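# Move the odd-colored relay into the black tray

## Task

Find the one relay among six whose button color differs from the rest, pull it out, and leave it in the black parts tray. The task fails if any other relay is left partly raised or tilted. The relay must stay in the tray without the robot holding it. Anything the robot is touching at the end must not settle downward by more than about a fingernail's thickness once released.

## Robot and tools

Robot: one six-joint arm with a two-finger parallel gripper. From base to hand the joints are waist, shoulder, elbow, forearm roll, wrist pitch and wrist roll. Ranges in rad: waist and forearm roll and wrist roll -6.283 to 6.283, shoulder -2.304 to 2.304, elbow -4.224 to 0.061, wrist pitch -2.164 to 2.164. Load limits in N m, in the same order: 52.2, 52.2, 43.5, 23.4, 16.5, 16.5. A carried object's weight adds to the load. If contact torque reaches a limit, the arm halts, backs that joint off slightly, sits still for 10 s and drops the rest of the call. A post or block under the base is treated as part of the arm by the clearance check.

Frames: reported hand states are in the scene frame. Its origin is on the table surface under the arm base, +z is up, and +y is to the left when facing along +x. The base itself may be slightly tilted. end_effector_position (m) is the point midway between the finger pads, and end_effector_quat_wxyz gives the orientation. Velocities are in m/s and rad/s. The reported position can be a bit wrong, especially far from the base. In the gripper's own axes, the fingers point along +z and close along x. The fingertips extend 17.5 mm past the reported point. A pure rotation pivots about that point, which sits 25 mm toward gripper -y from the last joint's axis. A flat block reaches about 9 cm toward gripper -y from that axis and turns with the hand, so watch its clearance.

A row is 9 numbers, each in [-1, 1]: dx, dy, dz, rx, ry, rz, position, force_limit, speed. The first six are an offset, not an absolute pose. They are expressed in the gripper's own axes and measured from the hand pose shown in the latest result that reports it. Before any result in the scene shows the pose, and for later calls within the same reply, they count from wherever the hand is when the action begins. The scale is 1.0 = 0.6 m for dx, dy, dz and 1.0 = 180 degrees for rx, ry, rz, which together form one rotation vector. All zeros is not a pause: it pulls the hand back to the reference pose. Gripper numbers are absolute settings. position: +1 opens fully to 50 mm, about -0.65 brings the pads together, and -1 means close until blocked. force_limit: per-pad force, -1 about 20 N, 0 about 102 N, +1 about 185 N, and the actual grip can run roughly 17 % above that. speed: rate of change of the gap, -1 = 20 mm/s, 0 = 85, +1 = 150.

Tools:
execute_actions: argument actions is a list holding at most one item, and pictures is an optional boolean. An empty list only reports the state. An item with rows (1 to 15 rows) and steps (1 to 15, default 15) plays one row per control step of 1/30 s. If there are fewer rows than steps, the last row repeats. Every row counts from the same reference pose, not from the previous row. An item with only steps (up to 300) is a wait measured from the previous result. A refused call sends nothing.
move: target is one row, read as above. speed is in m/s from 0.002 to 0.5, default 0.25, and turning is capped at twice that in rad/s. The path is straight, lasts 0.5 to 10 s and is cut off at 10 s. It does not slow for obstacles, and the hand may lag, drift or overshoot the speed, mostly when the arm is near straight. The finger values are sent at the start. Faster contact and aiming deeper past a surface both press harder.
wait: seconds from 0 to 10. Nothing new is commanded.
zoom_image: camera is one of cam_head_left, cam_head_right, cam_high, cam_low, cam_wrist. region is [x0, y0, x1, y1] in pixels of that camera's latest image, origin at the top-left, at most 504 by 504.
finished_scene: scene is the number of the current scene.

Motion control: each step, the commanded pose is clipped to within 70 mm and 16 degrees of the measured pose. Damped inverse kinematics then tracks it, favoring position over orientation. Joint targets change at most 3.14 rad/s, reached after 0.16 s. After an action ends, the arm keeps moving only to the last clipped pose, so a far target may need more actions. Read the pose in the result and command the remainder. The simulation keeps running while the operator thinks.

Result lines: the state line gives pose and velocities. A 'pose unreachable' line means the clearance check altered or blocked the command. HELD flags steps where a row was not fully sent. 'Hand target' shows where the controller is driving now. A move result adds a 'move:' line with how it ended (done, off_target, moving, held, fault), which limits acted (paced = clipped, held = some steps blocked, after which the arm may jump ahead fast), and the remaining distance to target. object_status: 0 moving, 1 stopped while opening, 2 stopped while closing (a grip), 3 reached the command or pads met (often empty). A firm grip means sending -1, keeping it, and seeing 2. A changed position value (by 0.01 or more) resets the status to 0 and is needed before a new force_limit or speed applies. To soften a grip, open first. The fingers re-close on their own if the grip slackens, except after gripping at force_limit -1. On a fixed off-center object the grip fades with time. Opening width is about (250 - position_measured) x 0.202 mm. Torque readings have offsets and noise, so they are not contact gauges. A MOTOR HOT line appears from 65 °C. At 80 °C an OVER-TEMPERATURE FAULT brakes the arm until it cools, so do not hold loads for long.

Cameras: five 504x504 images come in the order cam_head_left, cam_head_right, cam_high, cam_low, cam_wrist. Calibration is given per camera, and results list any changes.

Avoid: dropping or slamming parts, hard hits and strong pushes, anything leaving the table, and disturbing the other relays. Expect brief outside tugs on a held part or nudges to loose items. At the end the relay must be released and rest in the tray, and nothing touched may settle further.

Each tool is called after "Call:" in YAML: its name, and indented under it one key for each argument.

## Session

Call:
execute_actions:
  actions: []

Scene clock: 0.00 s of 5400.00 s.
end_effector_position=(+0.3241, +0.1807, +0.1939) position_measured=3 object_status=3 end_effector_quat_wxyz=(+0.131, +0.152, +0.974, +0.104) end_effector_velocity=(+0.001, +0.000, +0.001) end_effector_angular_velocity=(+0.000, -0.002, +0.001)
Joint positions: [ 0.221  0.079 -0.248  1.908 -0.326 -2.828]
Joint velocities: [-0.     0.001 -0.001 -0.001 -0.    -0.   ]
Joint torques (N m, as the arm reports them, + toward a larger angle): no reading
Motor temperatures (°C, as the motors report them): [32 31 34 34 36 39]
Hand target: +0.324, +0.181, +0.194; +0.131, +0.152, +0.974, +0.104

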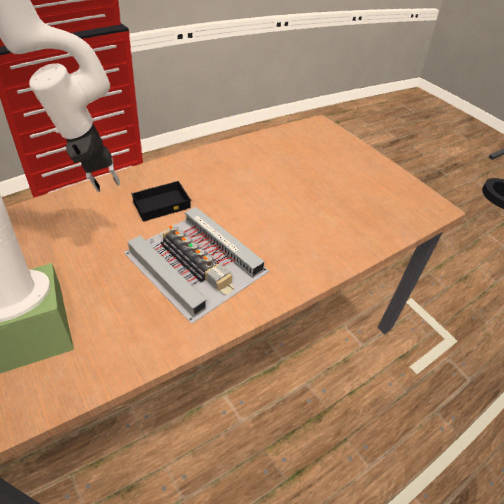

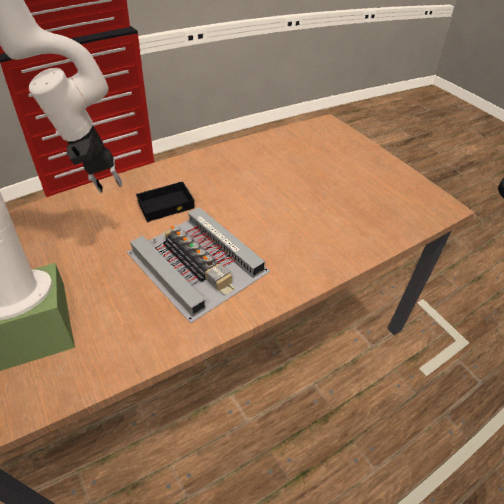

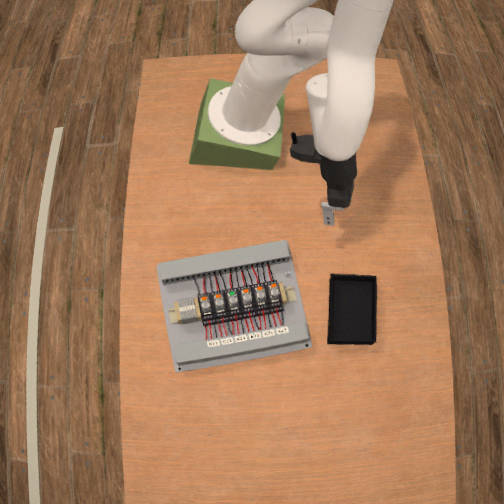

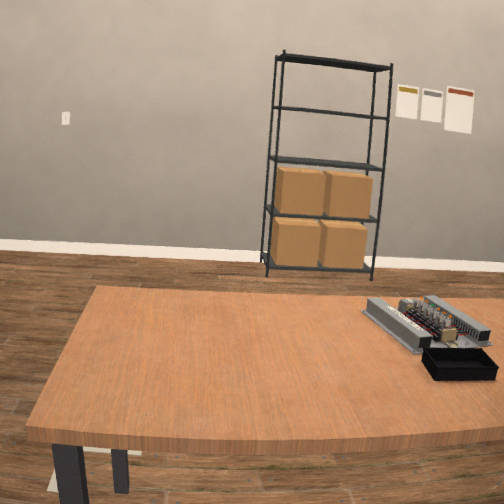

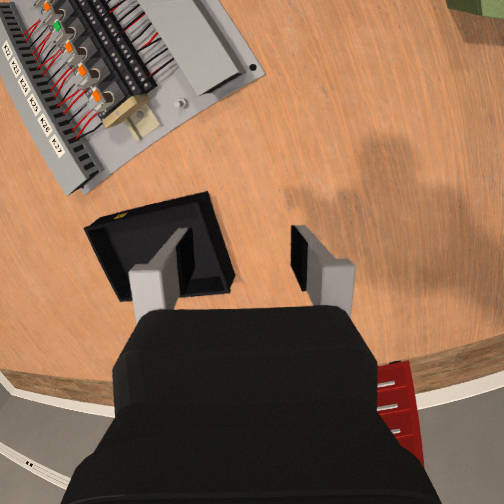

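Call:
zoom_image:
  camera: "cam_high"
  region: [150, 230, 390, 380]

Call:
zoom_image:
  camera: "cam_head_left"
  region: [120, 180, 280, 320]

Region (150, 230, 390, 380) of cam_high's 504x504 image, scaled by 2.100, with more detail than that image has; it fills the top 315 rows of this view, and the rest is white.

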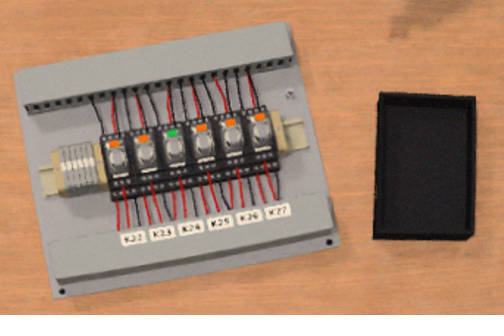

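Region (120, 180, 280, 320) of cam_head_left's 504x504 image, scaled by 3.150, with more detail than that image has; it fills the top 441 rows of this view, and the rest is white.

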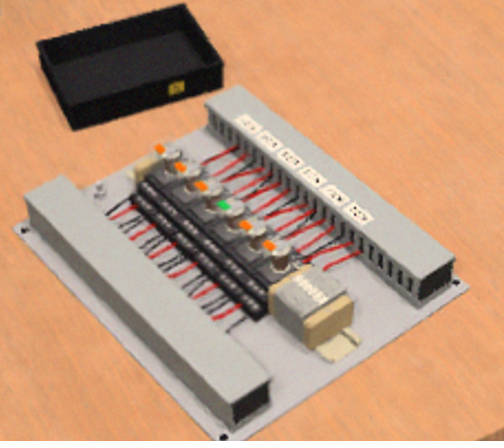

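Call:
move:
  target: [-0.33,-0.329,0,0.0587,0.0907,-0.1577,1,-0.5,0]

Scene clock: 18.13 s of 5400.00 s.
end_effector_position=(+0.4542, -0.0673, +0.1903) position_measured=3 object_status=3 end_effector_quat_wxyz=(+0.001, -0.095, +0.995, -0.001) end_effector_velocity=(+0.000, -0.000, -0.000) end_effector_angular_velocity=(-0.003, +0.012, -0.002)
Joint positions: [-0.333 -0.469 -0.802  0.614 -0.449 -2.633]
Joint velocities: [ 0.004 -0.006 -0.01  -0.029 -0.008  0.032]
Joint torques (N m, as the arm reports them, + toward a larger angle): [-13.86  38.35 -11.23   1.06   0.1   -0.05]
Motor temperatures (°C, as the motors report them): [32 31 34 34 36 39]
Hand target: +0.454, -0.067, +0.190; +0.001, -0.095, +0.995, -0.001
Off the commanded pose: 0.001 m, 0 deg.
After step 90, 13.30 s passed at rest.
move: done
camera_calibration (this result's frames):
cam_wrist: T_world_to_cam=[[-0.98526, -0.167739, 0.0335594, 0.429384], [-0.154182, 0.955752, 0.250532, 0.0919042], [-0.0740985, 0.241665, -0.967526, 0.385535], [0, 0, 0, 1]] pos_world=[0.465792, -0.108983, 0.33558]

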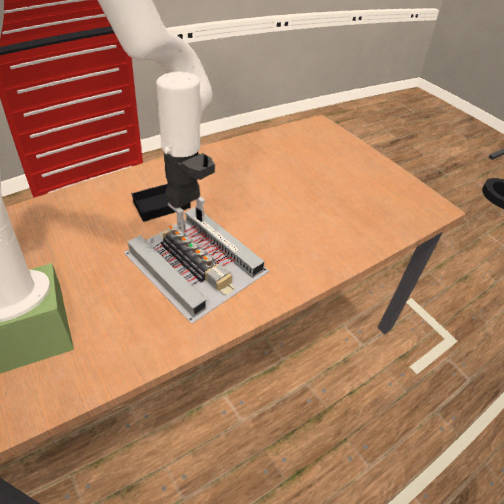

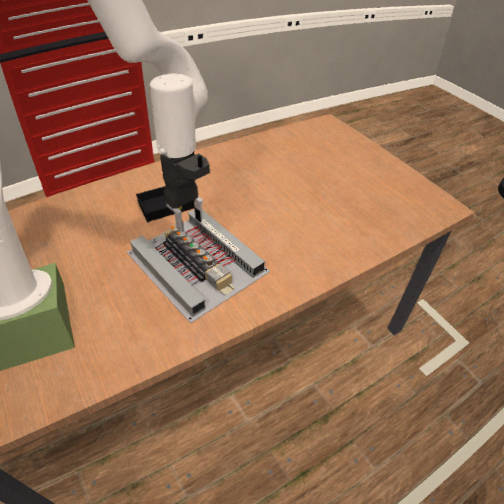

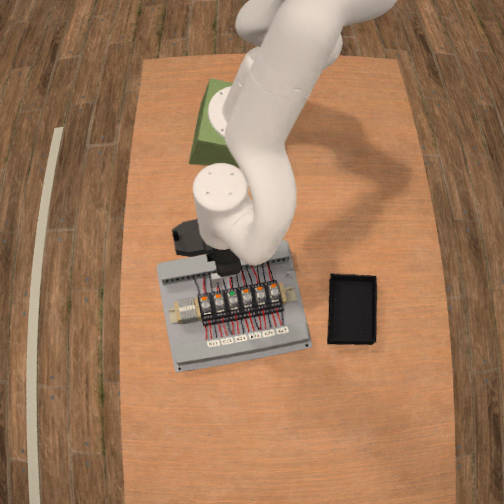

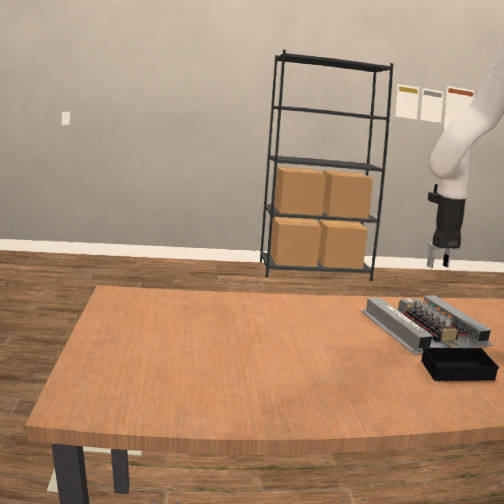

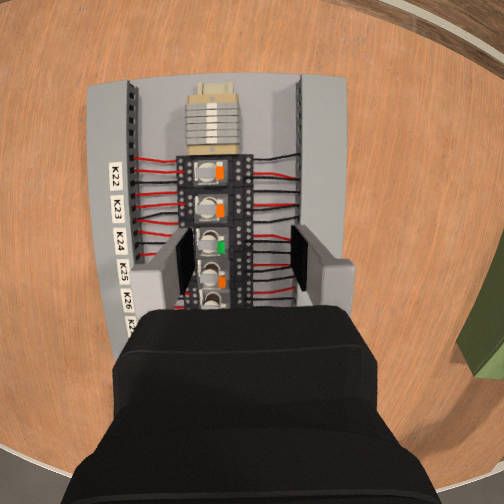

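Call:
move:
  target: [-0.045,0.037,0.1,0,0,0,1,-0.5,0]
  speed: 0.1

Call:
zoom_image:
  camera: "cam_wrist"
  region: [130, 130, 370, 330]

Call:
zoom_image:
  camera: "cam_head_left"
  region: [120, 180, 280, 320]

Call:
zoom_image:
  camera: "cam_low"
  region: [360, 240, 504, 390]

Scene clock: 27.37 s of 5400.00 s.
end_effector_position=(+0.4764, -0.0403, +0.1304) position_measured=3 object_status=3 end_effector_quat_wxyz=(+0.001, -0.095, +0.995, -0.001) end_effector_velocity=(+0.001, +0.001, -0.001) end_effector_angular_velocity=(+0.001, -0.002, -0.000)
Joint positions: [-0.235 -0.605 -0.849  0.791 -0.364 -2.723]
Joint velocities: [ 0.001 -0.003 -0.001  0.011  0.002 -0.009]
Joint torques (N m, as the arm reports them, + toward a larger angle): [-11.97  44.95 -12.2    0.99   0.15   0.06]
Motor temperatures (°C, as the motors report them): [32 31 34 34 36 39]
Hand target: +0.476, -0.040, +0.130; +0.001, -0.095, +0.995, -0.001
Off the commanded pose: 0.000 m, 0 deg.
After step 90, 5.10 s passed at rest.
move: done
camera_calibration (this result's frames):
cam_wrist: T_world_to_cam=[[-0.985271, -0.167652, 0.0336849, 0.457794], [-0.154074, 0.955792, 0.250446, 0.0845045], [-0.0741836, 0.241567, -0.967544, 0.322804], [0, 0, 0, 1]] pos_world=[0.488017, -0.0819976, 0.275743]

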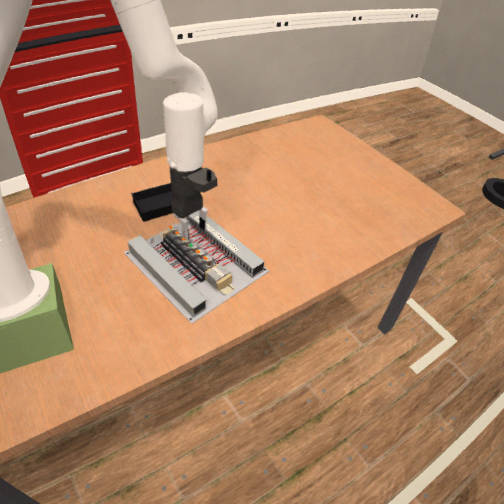

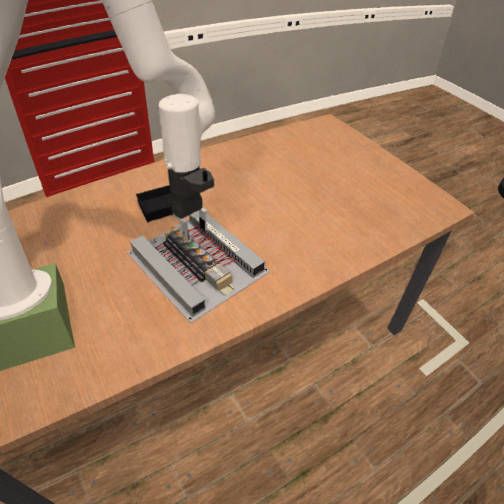

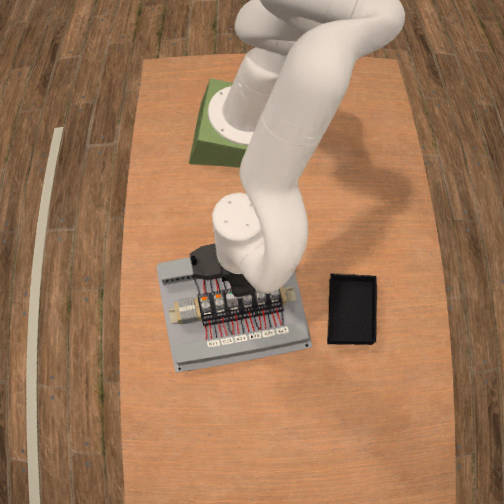

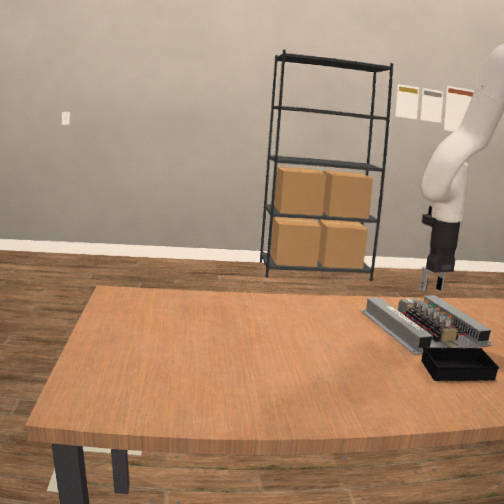

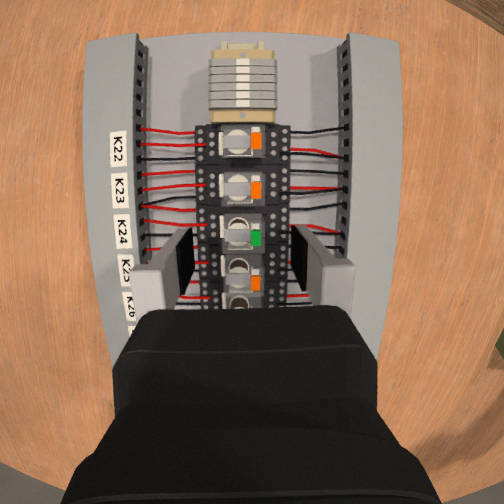

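Region (130, 130, 370, 330) of cam_wrist's 504x504 image, scaled by 2.100, with more detail than that image has.

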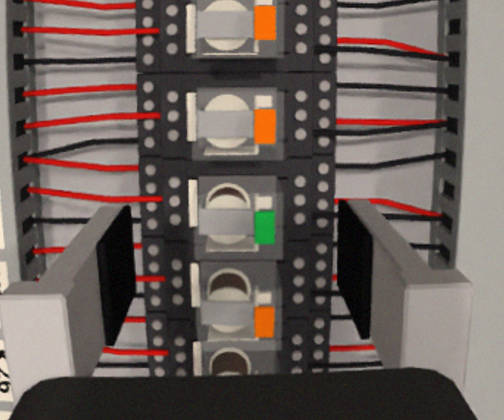

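Region (120, 180, 280, 320) of cam_head_left's 504x504 image, scaled by 3.150, with more detail than that image has; it fills the top 441 rows of this view, and the rest is white.

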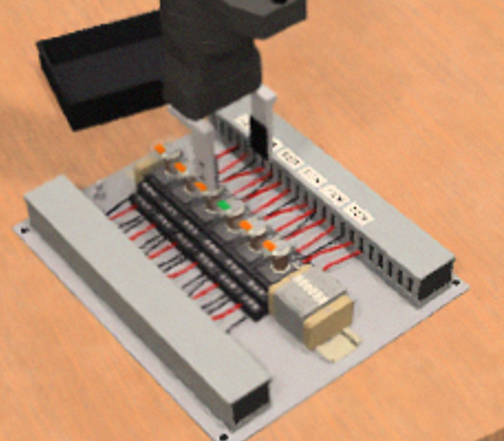

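Region (360, 240, 504, 390) of cam_low's 504x504 image, scaled by 3.360, with more detail than that image has; it fills the left 484 columns of this view, and the rest is white.

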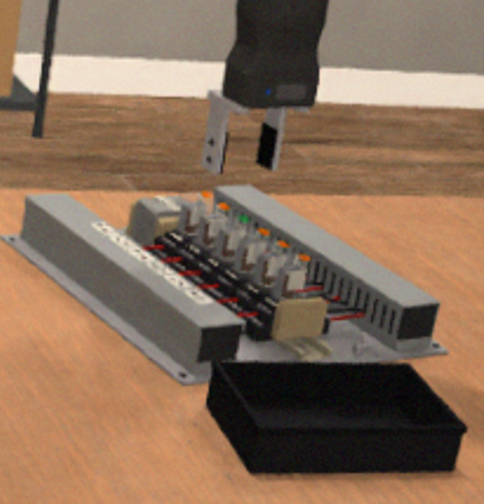

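Call:
move:
  target: [0,0,0.04,0,0,0,1,-0.5,0]
  speed: 0.05

Call:
zoom_image:
  camera: "cam_wrist"
  region: [130, 130, 370, 330]

Call:
zoom_image:
  camera: "cam_low"
  region: [380, 260, 480, 360]

Scene clock: 36.07 s of 5400.00 s.
end_effector_position=(+0.4764, -0.0403, +0.1066) position_measured=3 object_status=3 end_effector_quat_wxyz=(+0.001, -0.095, +0.995, -0.001) end_effector_velocity=(+0.001, -0.000, -0.001) end_effector_angular_velocity=(+0.000, -0.003, +0.004)
Joint positions: [-0.222 -0.658 -0.858  0.89  -0.331 -2.814]
Joint velocities: [ 0.    -0.002 -0.001  0.012  0.002 -0.015]
Joint torques (N m, as the arm reports them, + toward a larger angle): [-12.26  48.56 -12.43   0.2    0.31   0.03]
Motor temperatures (°C, as the motors report them): [32 31 34 34 36 39]
Hand target: +0.476, -0.040, +0.106; +0.001, -0.095, +0.995, -0.001
Off the commanded pose: 0.000 m, 0 deg.
After step 90, 4.87 s passed at rest.
move: done
camera_calibration (this result's frames):
cam_wrist: T_world_to_cam=[[-0.985263, -0.167634, 0.0339869, 0.458572], [-0.154, 0.955863, 0.25022, 0.090517], [-0.0744321, 0.241298, -0.967592, 0.299845], [0, 0, 0, 1]] pos_world=[0.488072, -0.0820019, 0.251893]

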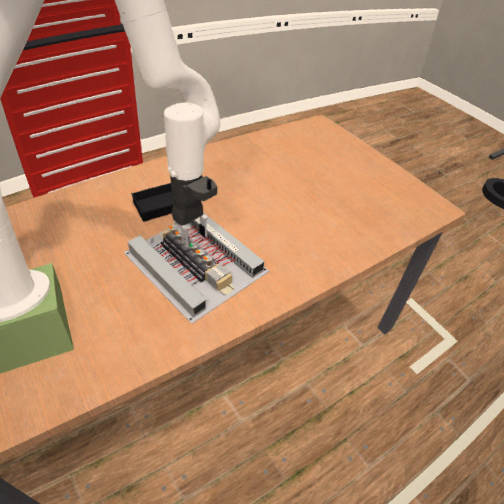

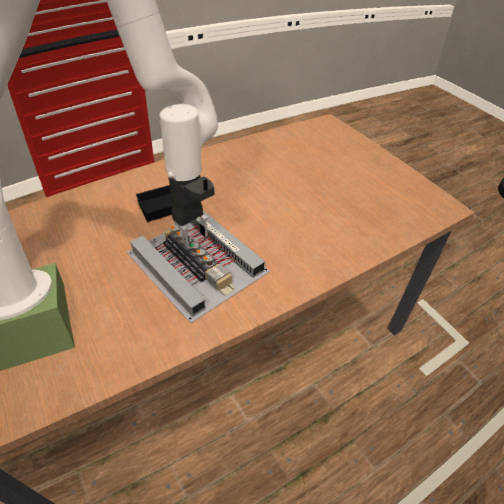

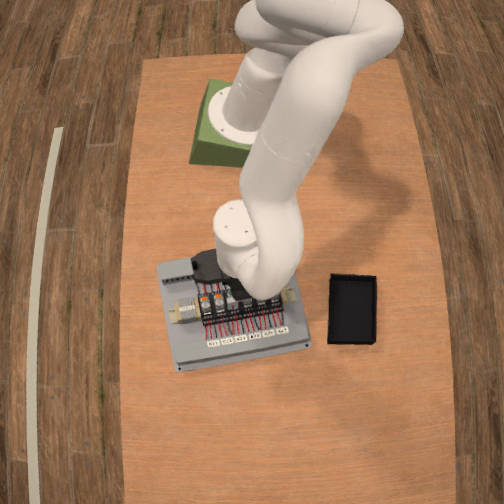

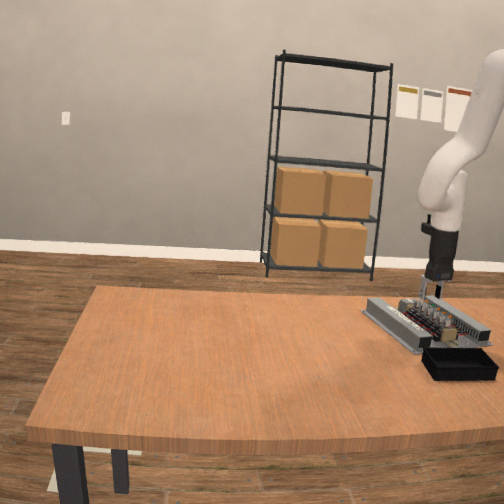

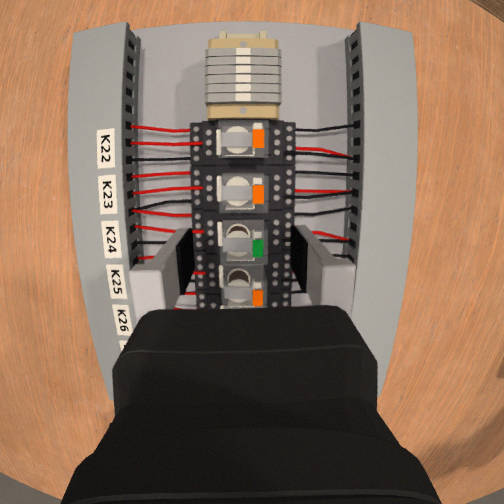

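Region (130, 130, 370, 330) of cam_wrist's 504x504 image, scaled by 2.100, with more detail than that image has.

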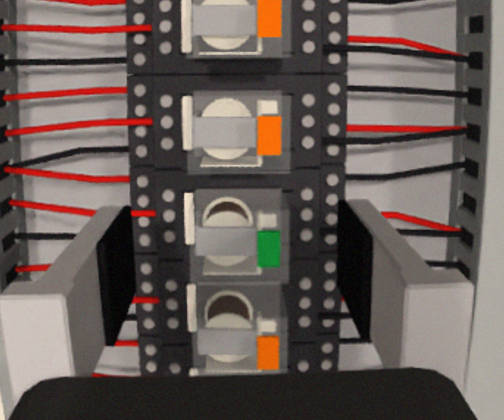

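Region (380, 260, 480, 360) of cam_low's 504x504 image, scaled by 5.040, with more detail than that image has.

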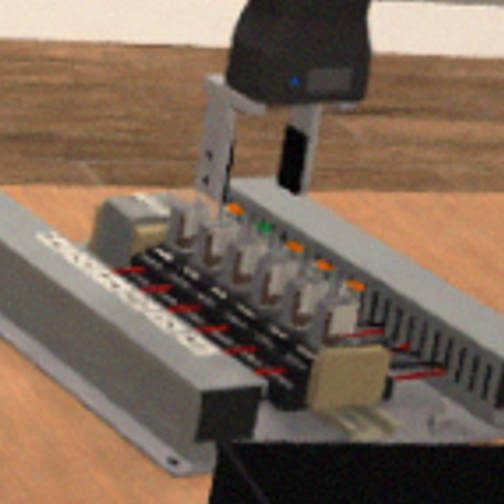

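Call:
move:
  target: [0,0,0.05,0,0,0,1,-0.3,0]
  speed: 0.03

Call:
zoom_image:
  camera: "cam_low"
  region: [380, 260, 480, 360]

Scene clock: 41.70 s of 5400.00 s.
end_effector_position=(+0.4764, -0.0404, +0.0767) position_measured=3 object_status=3 end_effector_quat_wxyz=(+0.001, -0.095, +0.995, -0.001) end_effector_velocity=(+0.000, +0.000, -0.001) end_effector_angular_velocity=(+0.000, -0.002, +0.001)
Joint positions: [-0.205 -0.727 -0.873  1.034 -0.298 -2.949]
Joint velocities: [ 0.    -0.002  0.     0.013  0.002 -0.014]
Joint torques (N m, as the arm reports them, + toward a larger angle): [-10.92  48.5  -10.66  -0.48   0.     0.06]
Motor temperatures (°C, as the motors report them): [32 32 34 34 36 39]
Hand target: +0.476, -0.040, +0.077; +0.001, -0.095, +0.995, -0.001
Off the commanded pose: 0.000 m, 0 deg.
After step 90, 1.30 s passed at rest.
move: done
camera_calibration (this result's frames):
cam_wrist: T_world_to_cam=[[-0.985252, -0.167604, 0.0344535, 0.459507], [-0.153872, 0.955929, 0.250045, 0.097991], [-0.0748437, 0.241056, -0.967621, 0.27111], [0, 0, 0, 1]] pos_world=[0.488099, -0.0820099, 0.221998]

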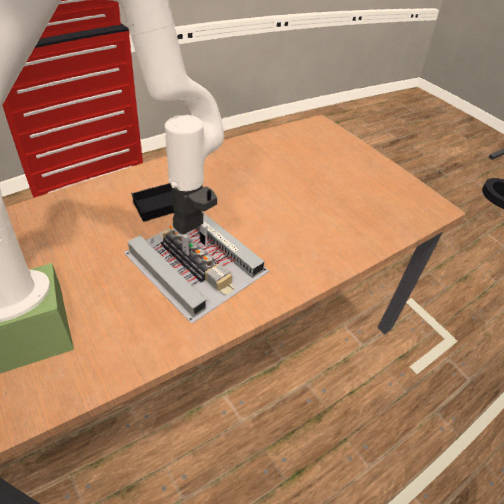

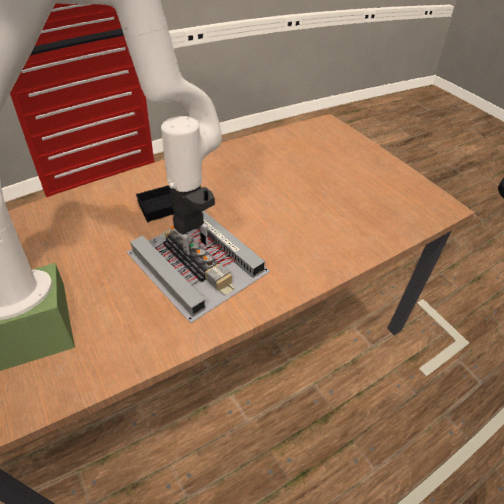

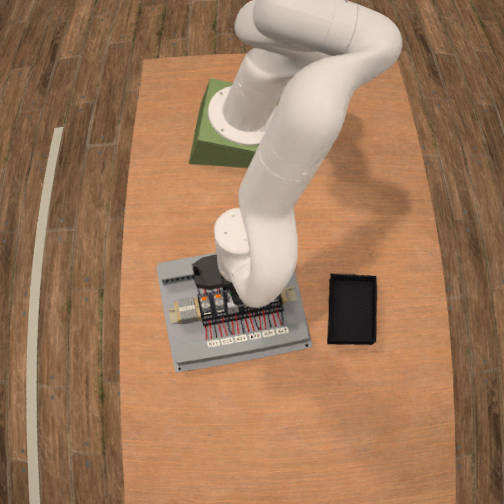

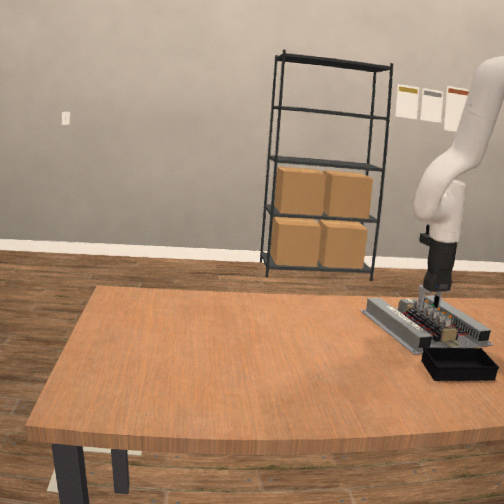

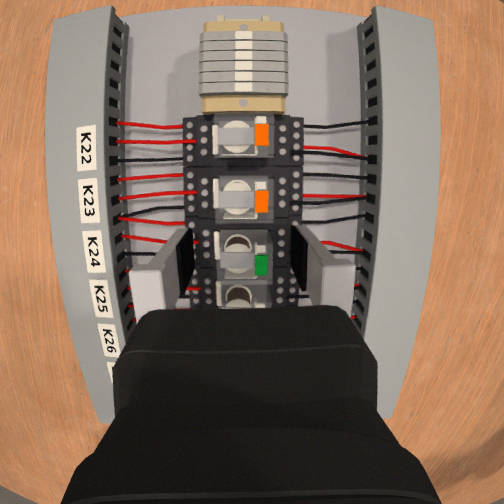

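Region (380, 260, 480, 360) of cam_low's 504x504 image, scaled by 5.040, with more detail than that image has.

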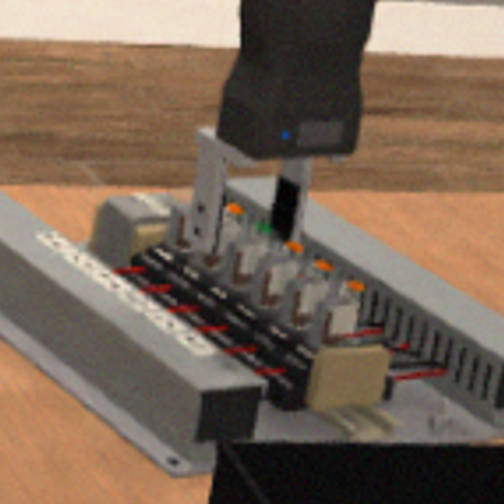

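Call:
move:
  target: [-0.002,0,0.02,0,0,0,1,-0.3,0]
  speed: 0.02

Call:
move:
  target: [0,0,0,0,0,0,-1,-0.3,-0.5]

Call:
zoom_image:
  camera: "cam_low"
  region: [380, 260, 480, 360]

Scene clock: 46.00 s of 5400.00 s.
end_effector_position=(+0.4775, -0.0402, +0.0648) position_measured=3 object_status=3 end_effector_quat_wxyz=(+0.001, -0.095, +0.995, -0.001) end_effector_velocity=(+0.000, +0.000, -0.001) end_effector_angular_velocity=(+0.000, -0.001, +0.001)
Joint positions: [-0.198 -0.756 -0.884  1.091 -0.289 -3.001]
Joint velocities: [ 0.    -0.002  0.     0.011  0.001 -0.012]
Joint torques (N m, as the arm reports them, + toward a larger angle): [-10.81  47.1  -10.05   0.65   0.22   0.34]
Motor temperatures (°C, as the motors report them): [32 32 35 34 36 39]
Hand target: +0.478, -0.040, +0.065; +0.001, -0.095, +0.995, -0.001
Off the commanded pose: 0.000 m, 0 deg.
After step 90, 0.40 s passed at rest.
move: done
camera_calibration (this result's frames):
cam_wrist: T_world_to_cam=[[-0.985247, -0.167581, 0.0347041, 0.461072], [-0.153793, 0.955955, 0.249995, 0.100904], [-0.07507, 0.240969, -0.967625, 0.259728], [0, 0, 0, 1]] pos_world=[0.489286, -0.0817791, 0.210093]

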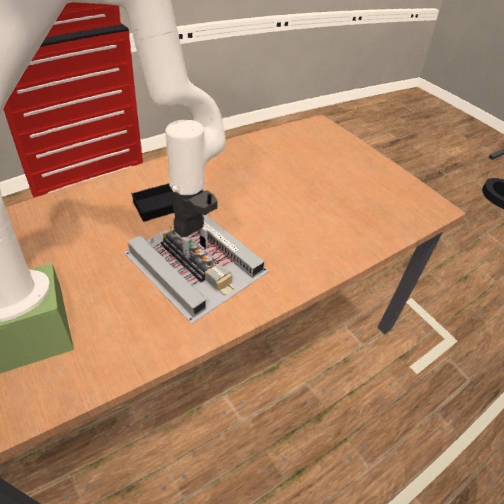

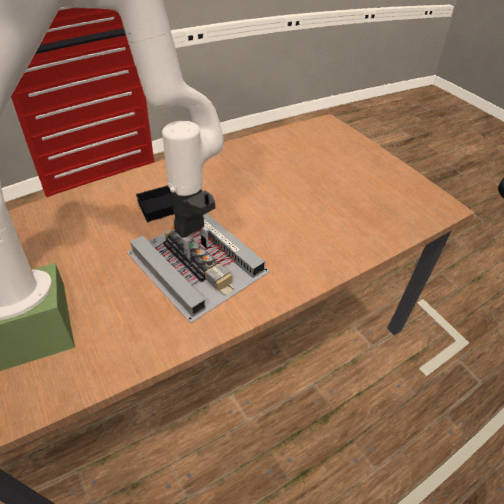

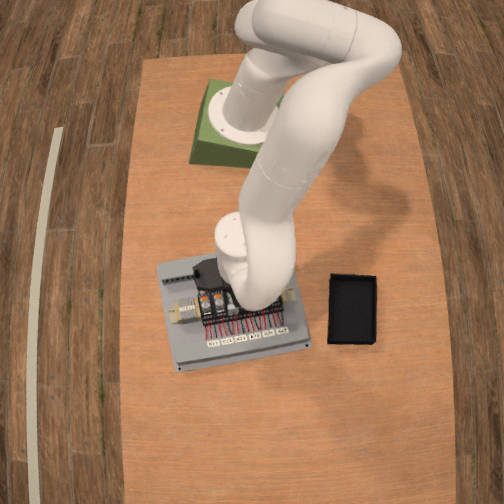

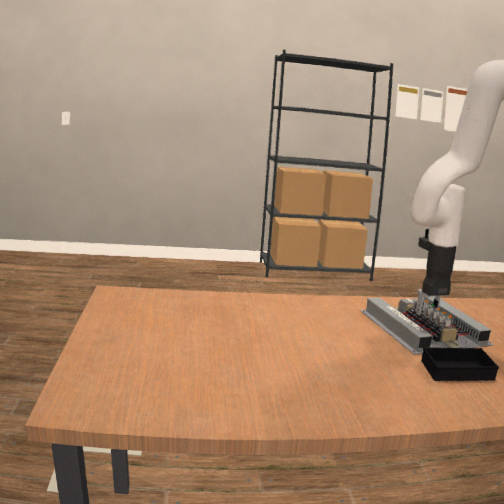

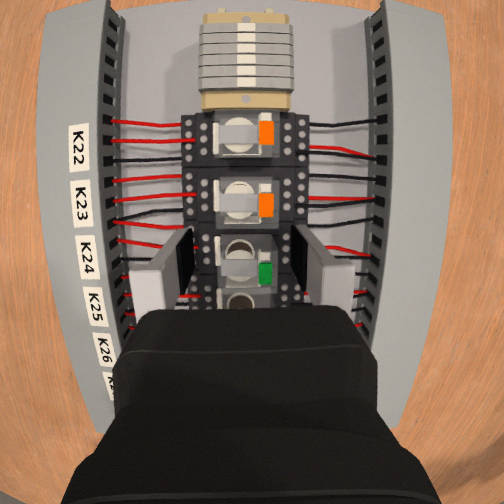

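Scene clock: 46.67 s of 5400.00 s.
end_effector_position=(+0.4763, -0.0404, +0.0644) position_measured=118 object_status=2 end_effector_quat_wxyz=(+0.000, -0.095, +0.995, -0.001) end_effector_velocity=(+0.001, +0.000, +0.000) end_effector_angular_velocity=(+0.000, -0.001, +0.002)
Joint positions: [-0.198 -0.756 -0.882  1.091 -0.288 -3.001]
Joint velocities: [ 0.001  0.    -0.001  0.    -0.    -0.001]
Joint torques (N m, as the arm reports them, + toward a larger angle): [ -6.74  47.1  -18.76   2.95  -0.14  -0.44]
Motor temperatures (°C, as the motors report them): [32 32 35 34 36 39]
Hand target: +0.478, -0.040, +0.065; +0.001, -0.095, +0.995, -0.001
Off the commanded pose: 0.001 m, 0 deg.
move: done
camera_calibration (this result's frames):
cam_wrist: T_world_to_cam=[[-0.985373, -0.166496, 0.036329, 0.45982], [-0.152333, 0.956141, 0.250178, 0.100301], [-0.0763891, 0.240984, -0.967518, 0.259981], [0, 0, 0, 1]] pos_world=[0.488233, -0.0819953, 0.209738]

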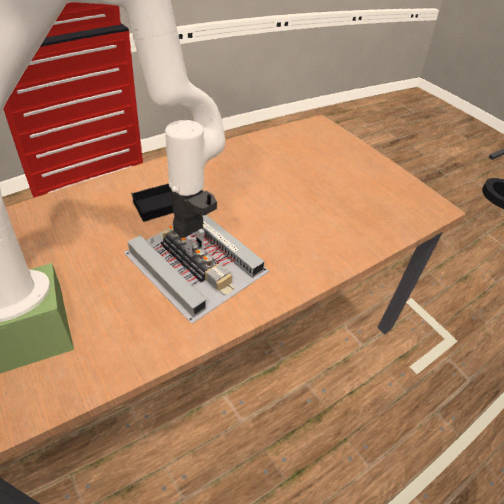

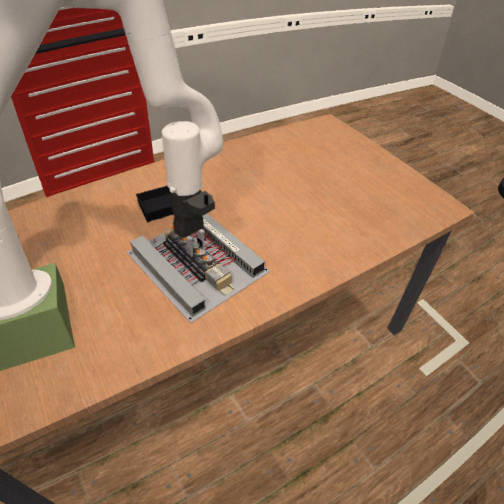

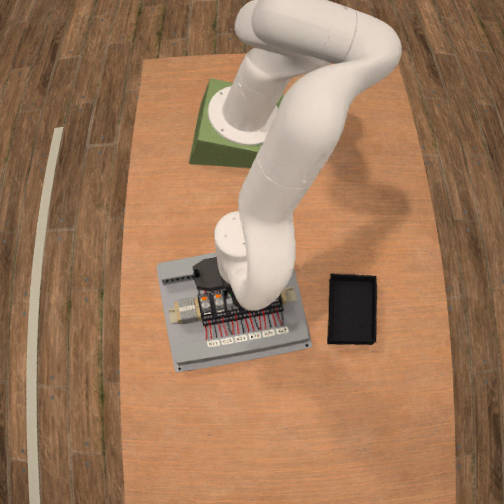

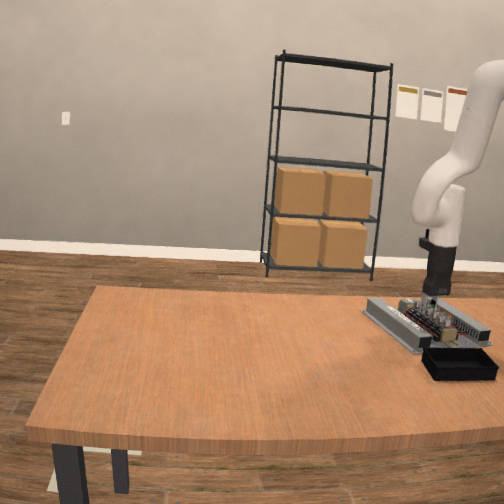

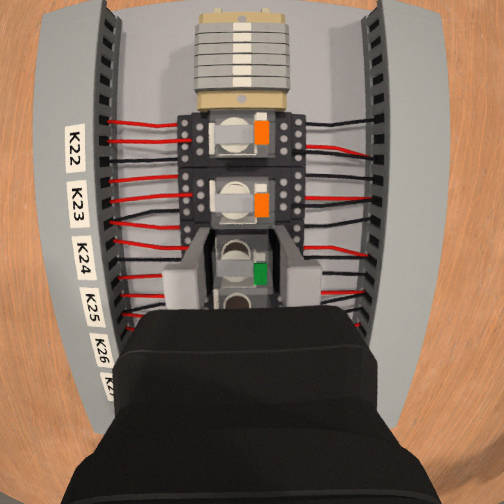

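Region (380, 260, 480, 360) of cam_low's 504x504 image, scaled by 5.040, with more detail than that image has.

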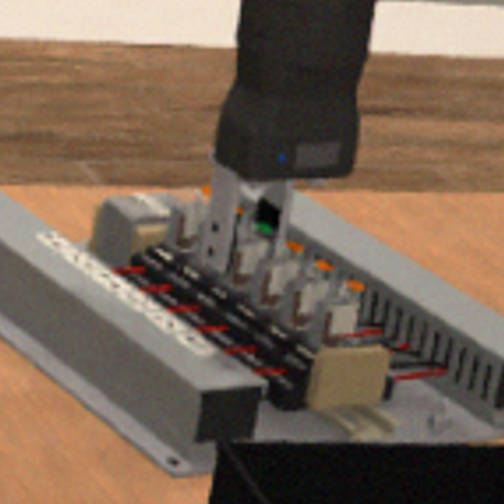

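Call:
move:
  target: [0.001,0,-0.04,0,0,0,-1,-0.3,-0.5]
  speed: 0.015

Call:
zoom_image:
  camera: "cam_low"
  region: [380, 260, 480, 360]

Scene clock: 51.77 s of 5400.00 s.
end_effector_position=(+0.4758, -0.0405, +0.0883) position_measured=118 object_status=2 end_effector_quat_wxyz=(+0.000, -0.095, +0.995, -0.001) end_effector_velocity=(-0.001, +0.000, +0.001) end_effector_angular_velocity=(+0.000, +0.002, +0.001)
Joint positions: [-0.212 -0.7   -0.866  0.97  -0.311 -2.888]
Joint velocities: [-0.     0.003  0.001 -0.011 -0.002  0.01 ]
Joint torques (N m, as the arm reports them, + toward a larger angle): [-10.97  47.6  -10.02   1.7    0.4   -0.08]
Motor temperatures (°C, as the motors report them): [32 32 35 34 36 39]
Hand target: +0.476, -0.040, +0.088; +0.000, -0.095, +0.995, -0.001
Off the commanded pose: 0.000 m, 0 deg.
After step 90, 0.27 s passed at rest.
move: done
camera_calibration (this result's frames):
cam_wrist: T_world_to_cam=[[-0.985381, -0.166537, 0.0359243, 0.458504], [-0.152464, 0.956098, 0.250263, 0.094383], [-0.0760251, 0.241127, -0.967511, 0.282934], [0, 0, 0, 1]] pos_world=[0.487701, -0.0821046, 0.23365]

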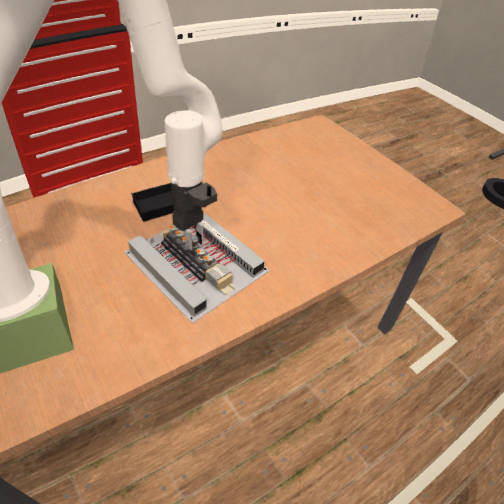

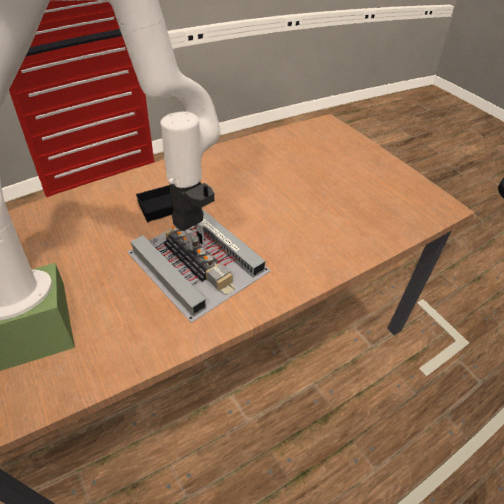

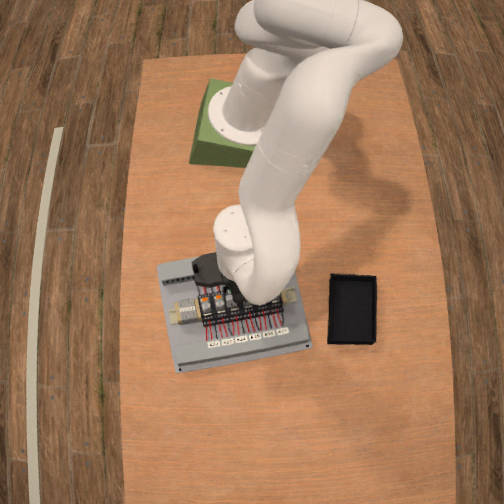

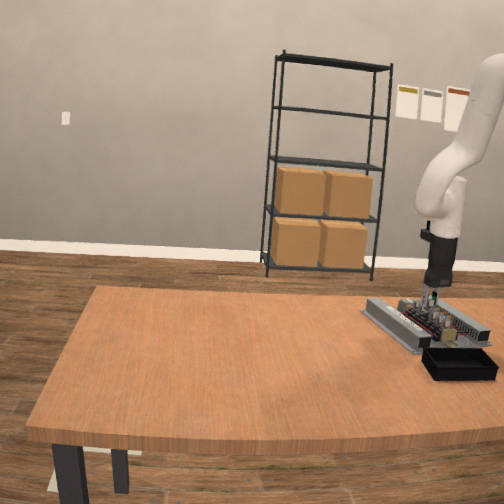

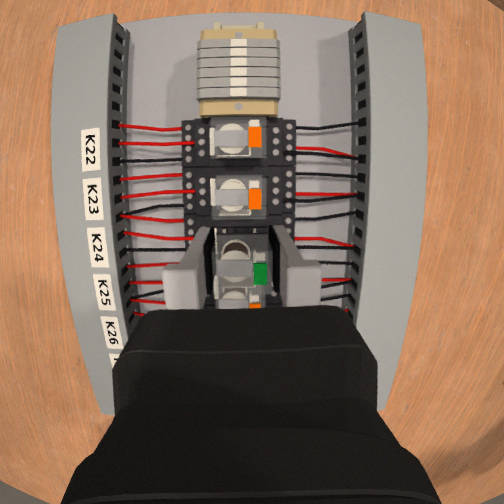

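Region (380, 260, 480, 360) of cam_low's 504x504 image, scaled by 5.040, with more detail than that image has.

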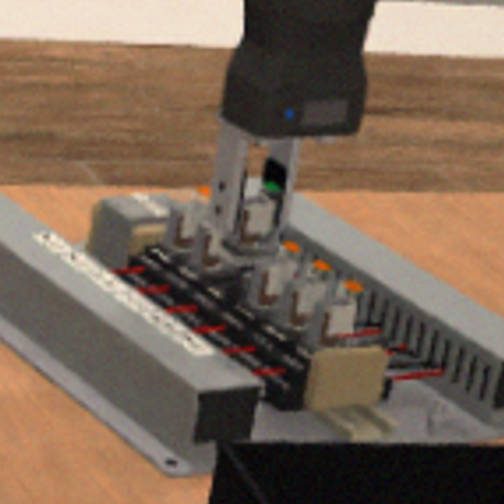

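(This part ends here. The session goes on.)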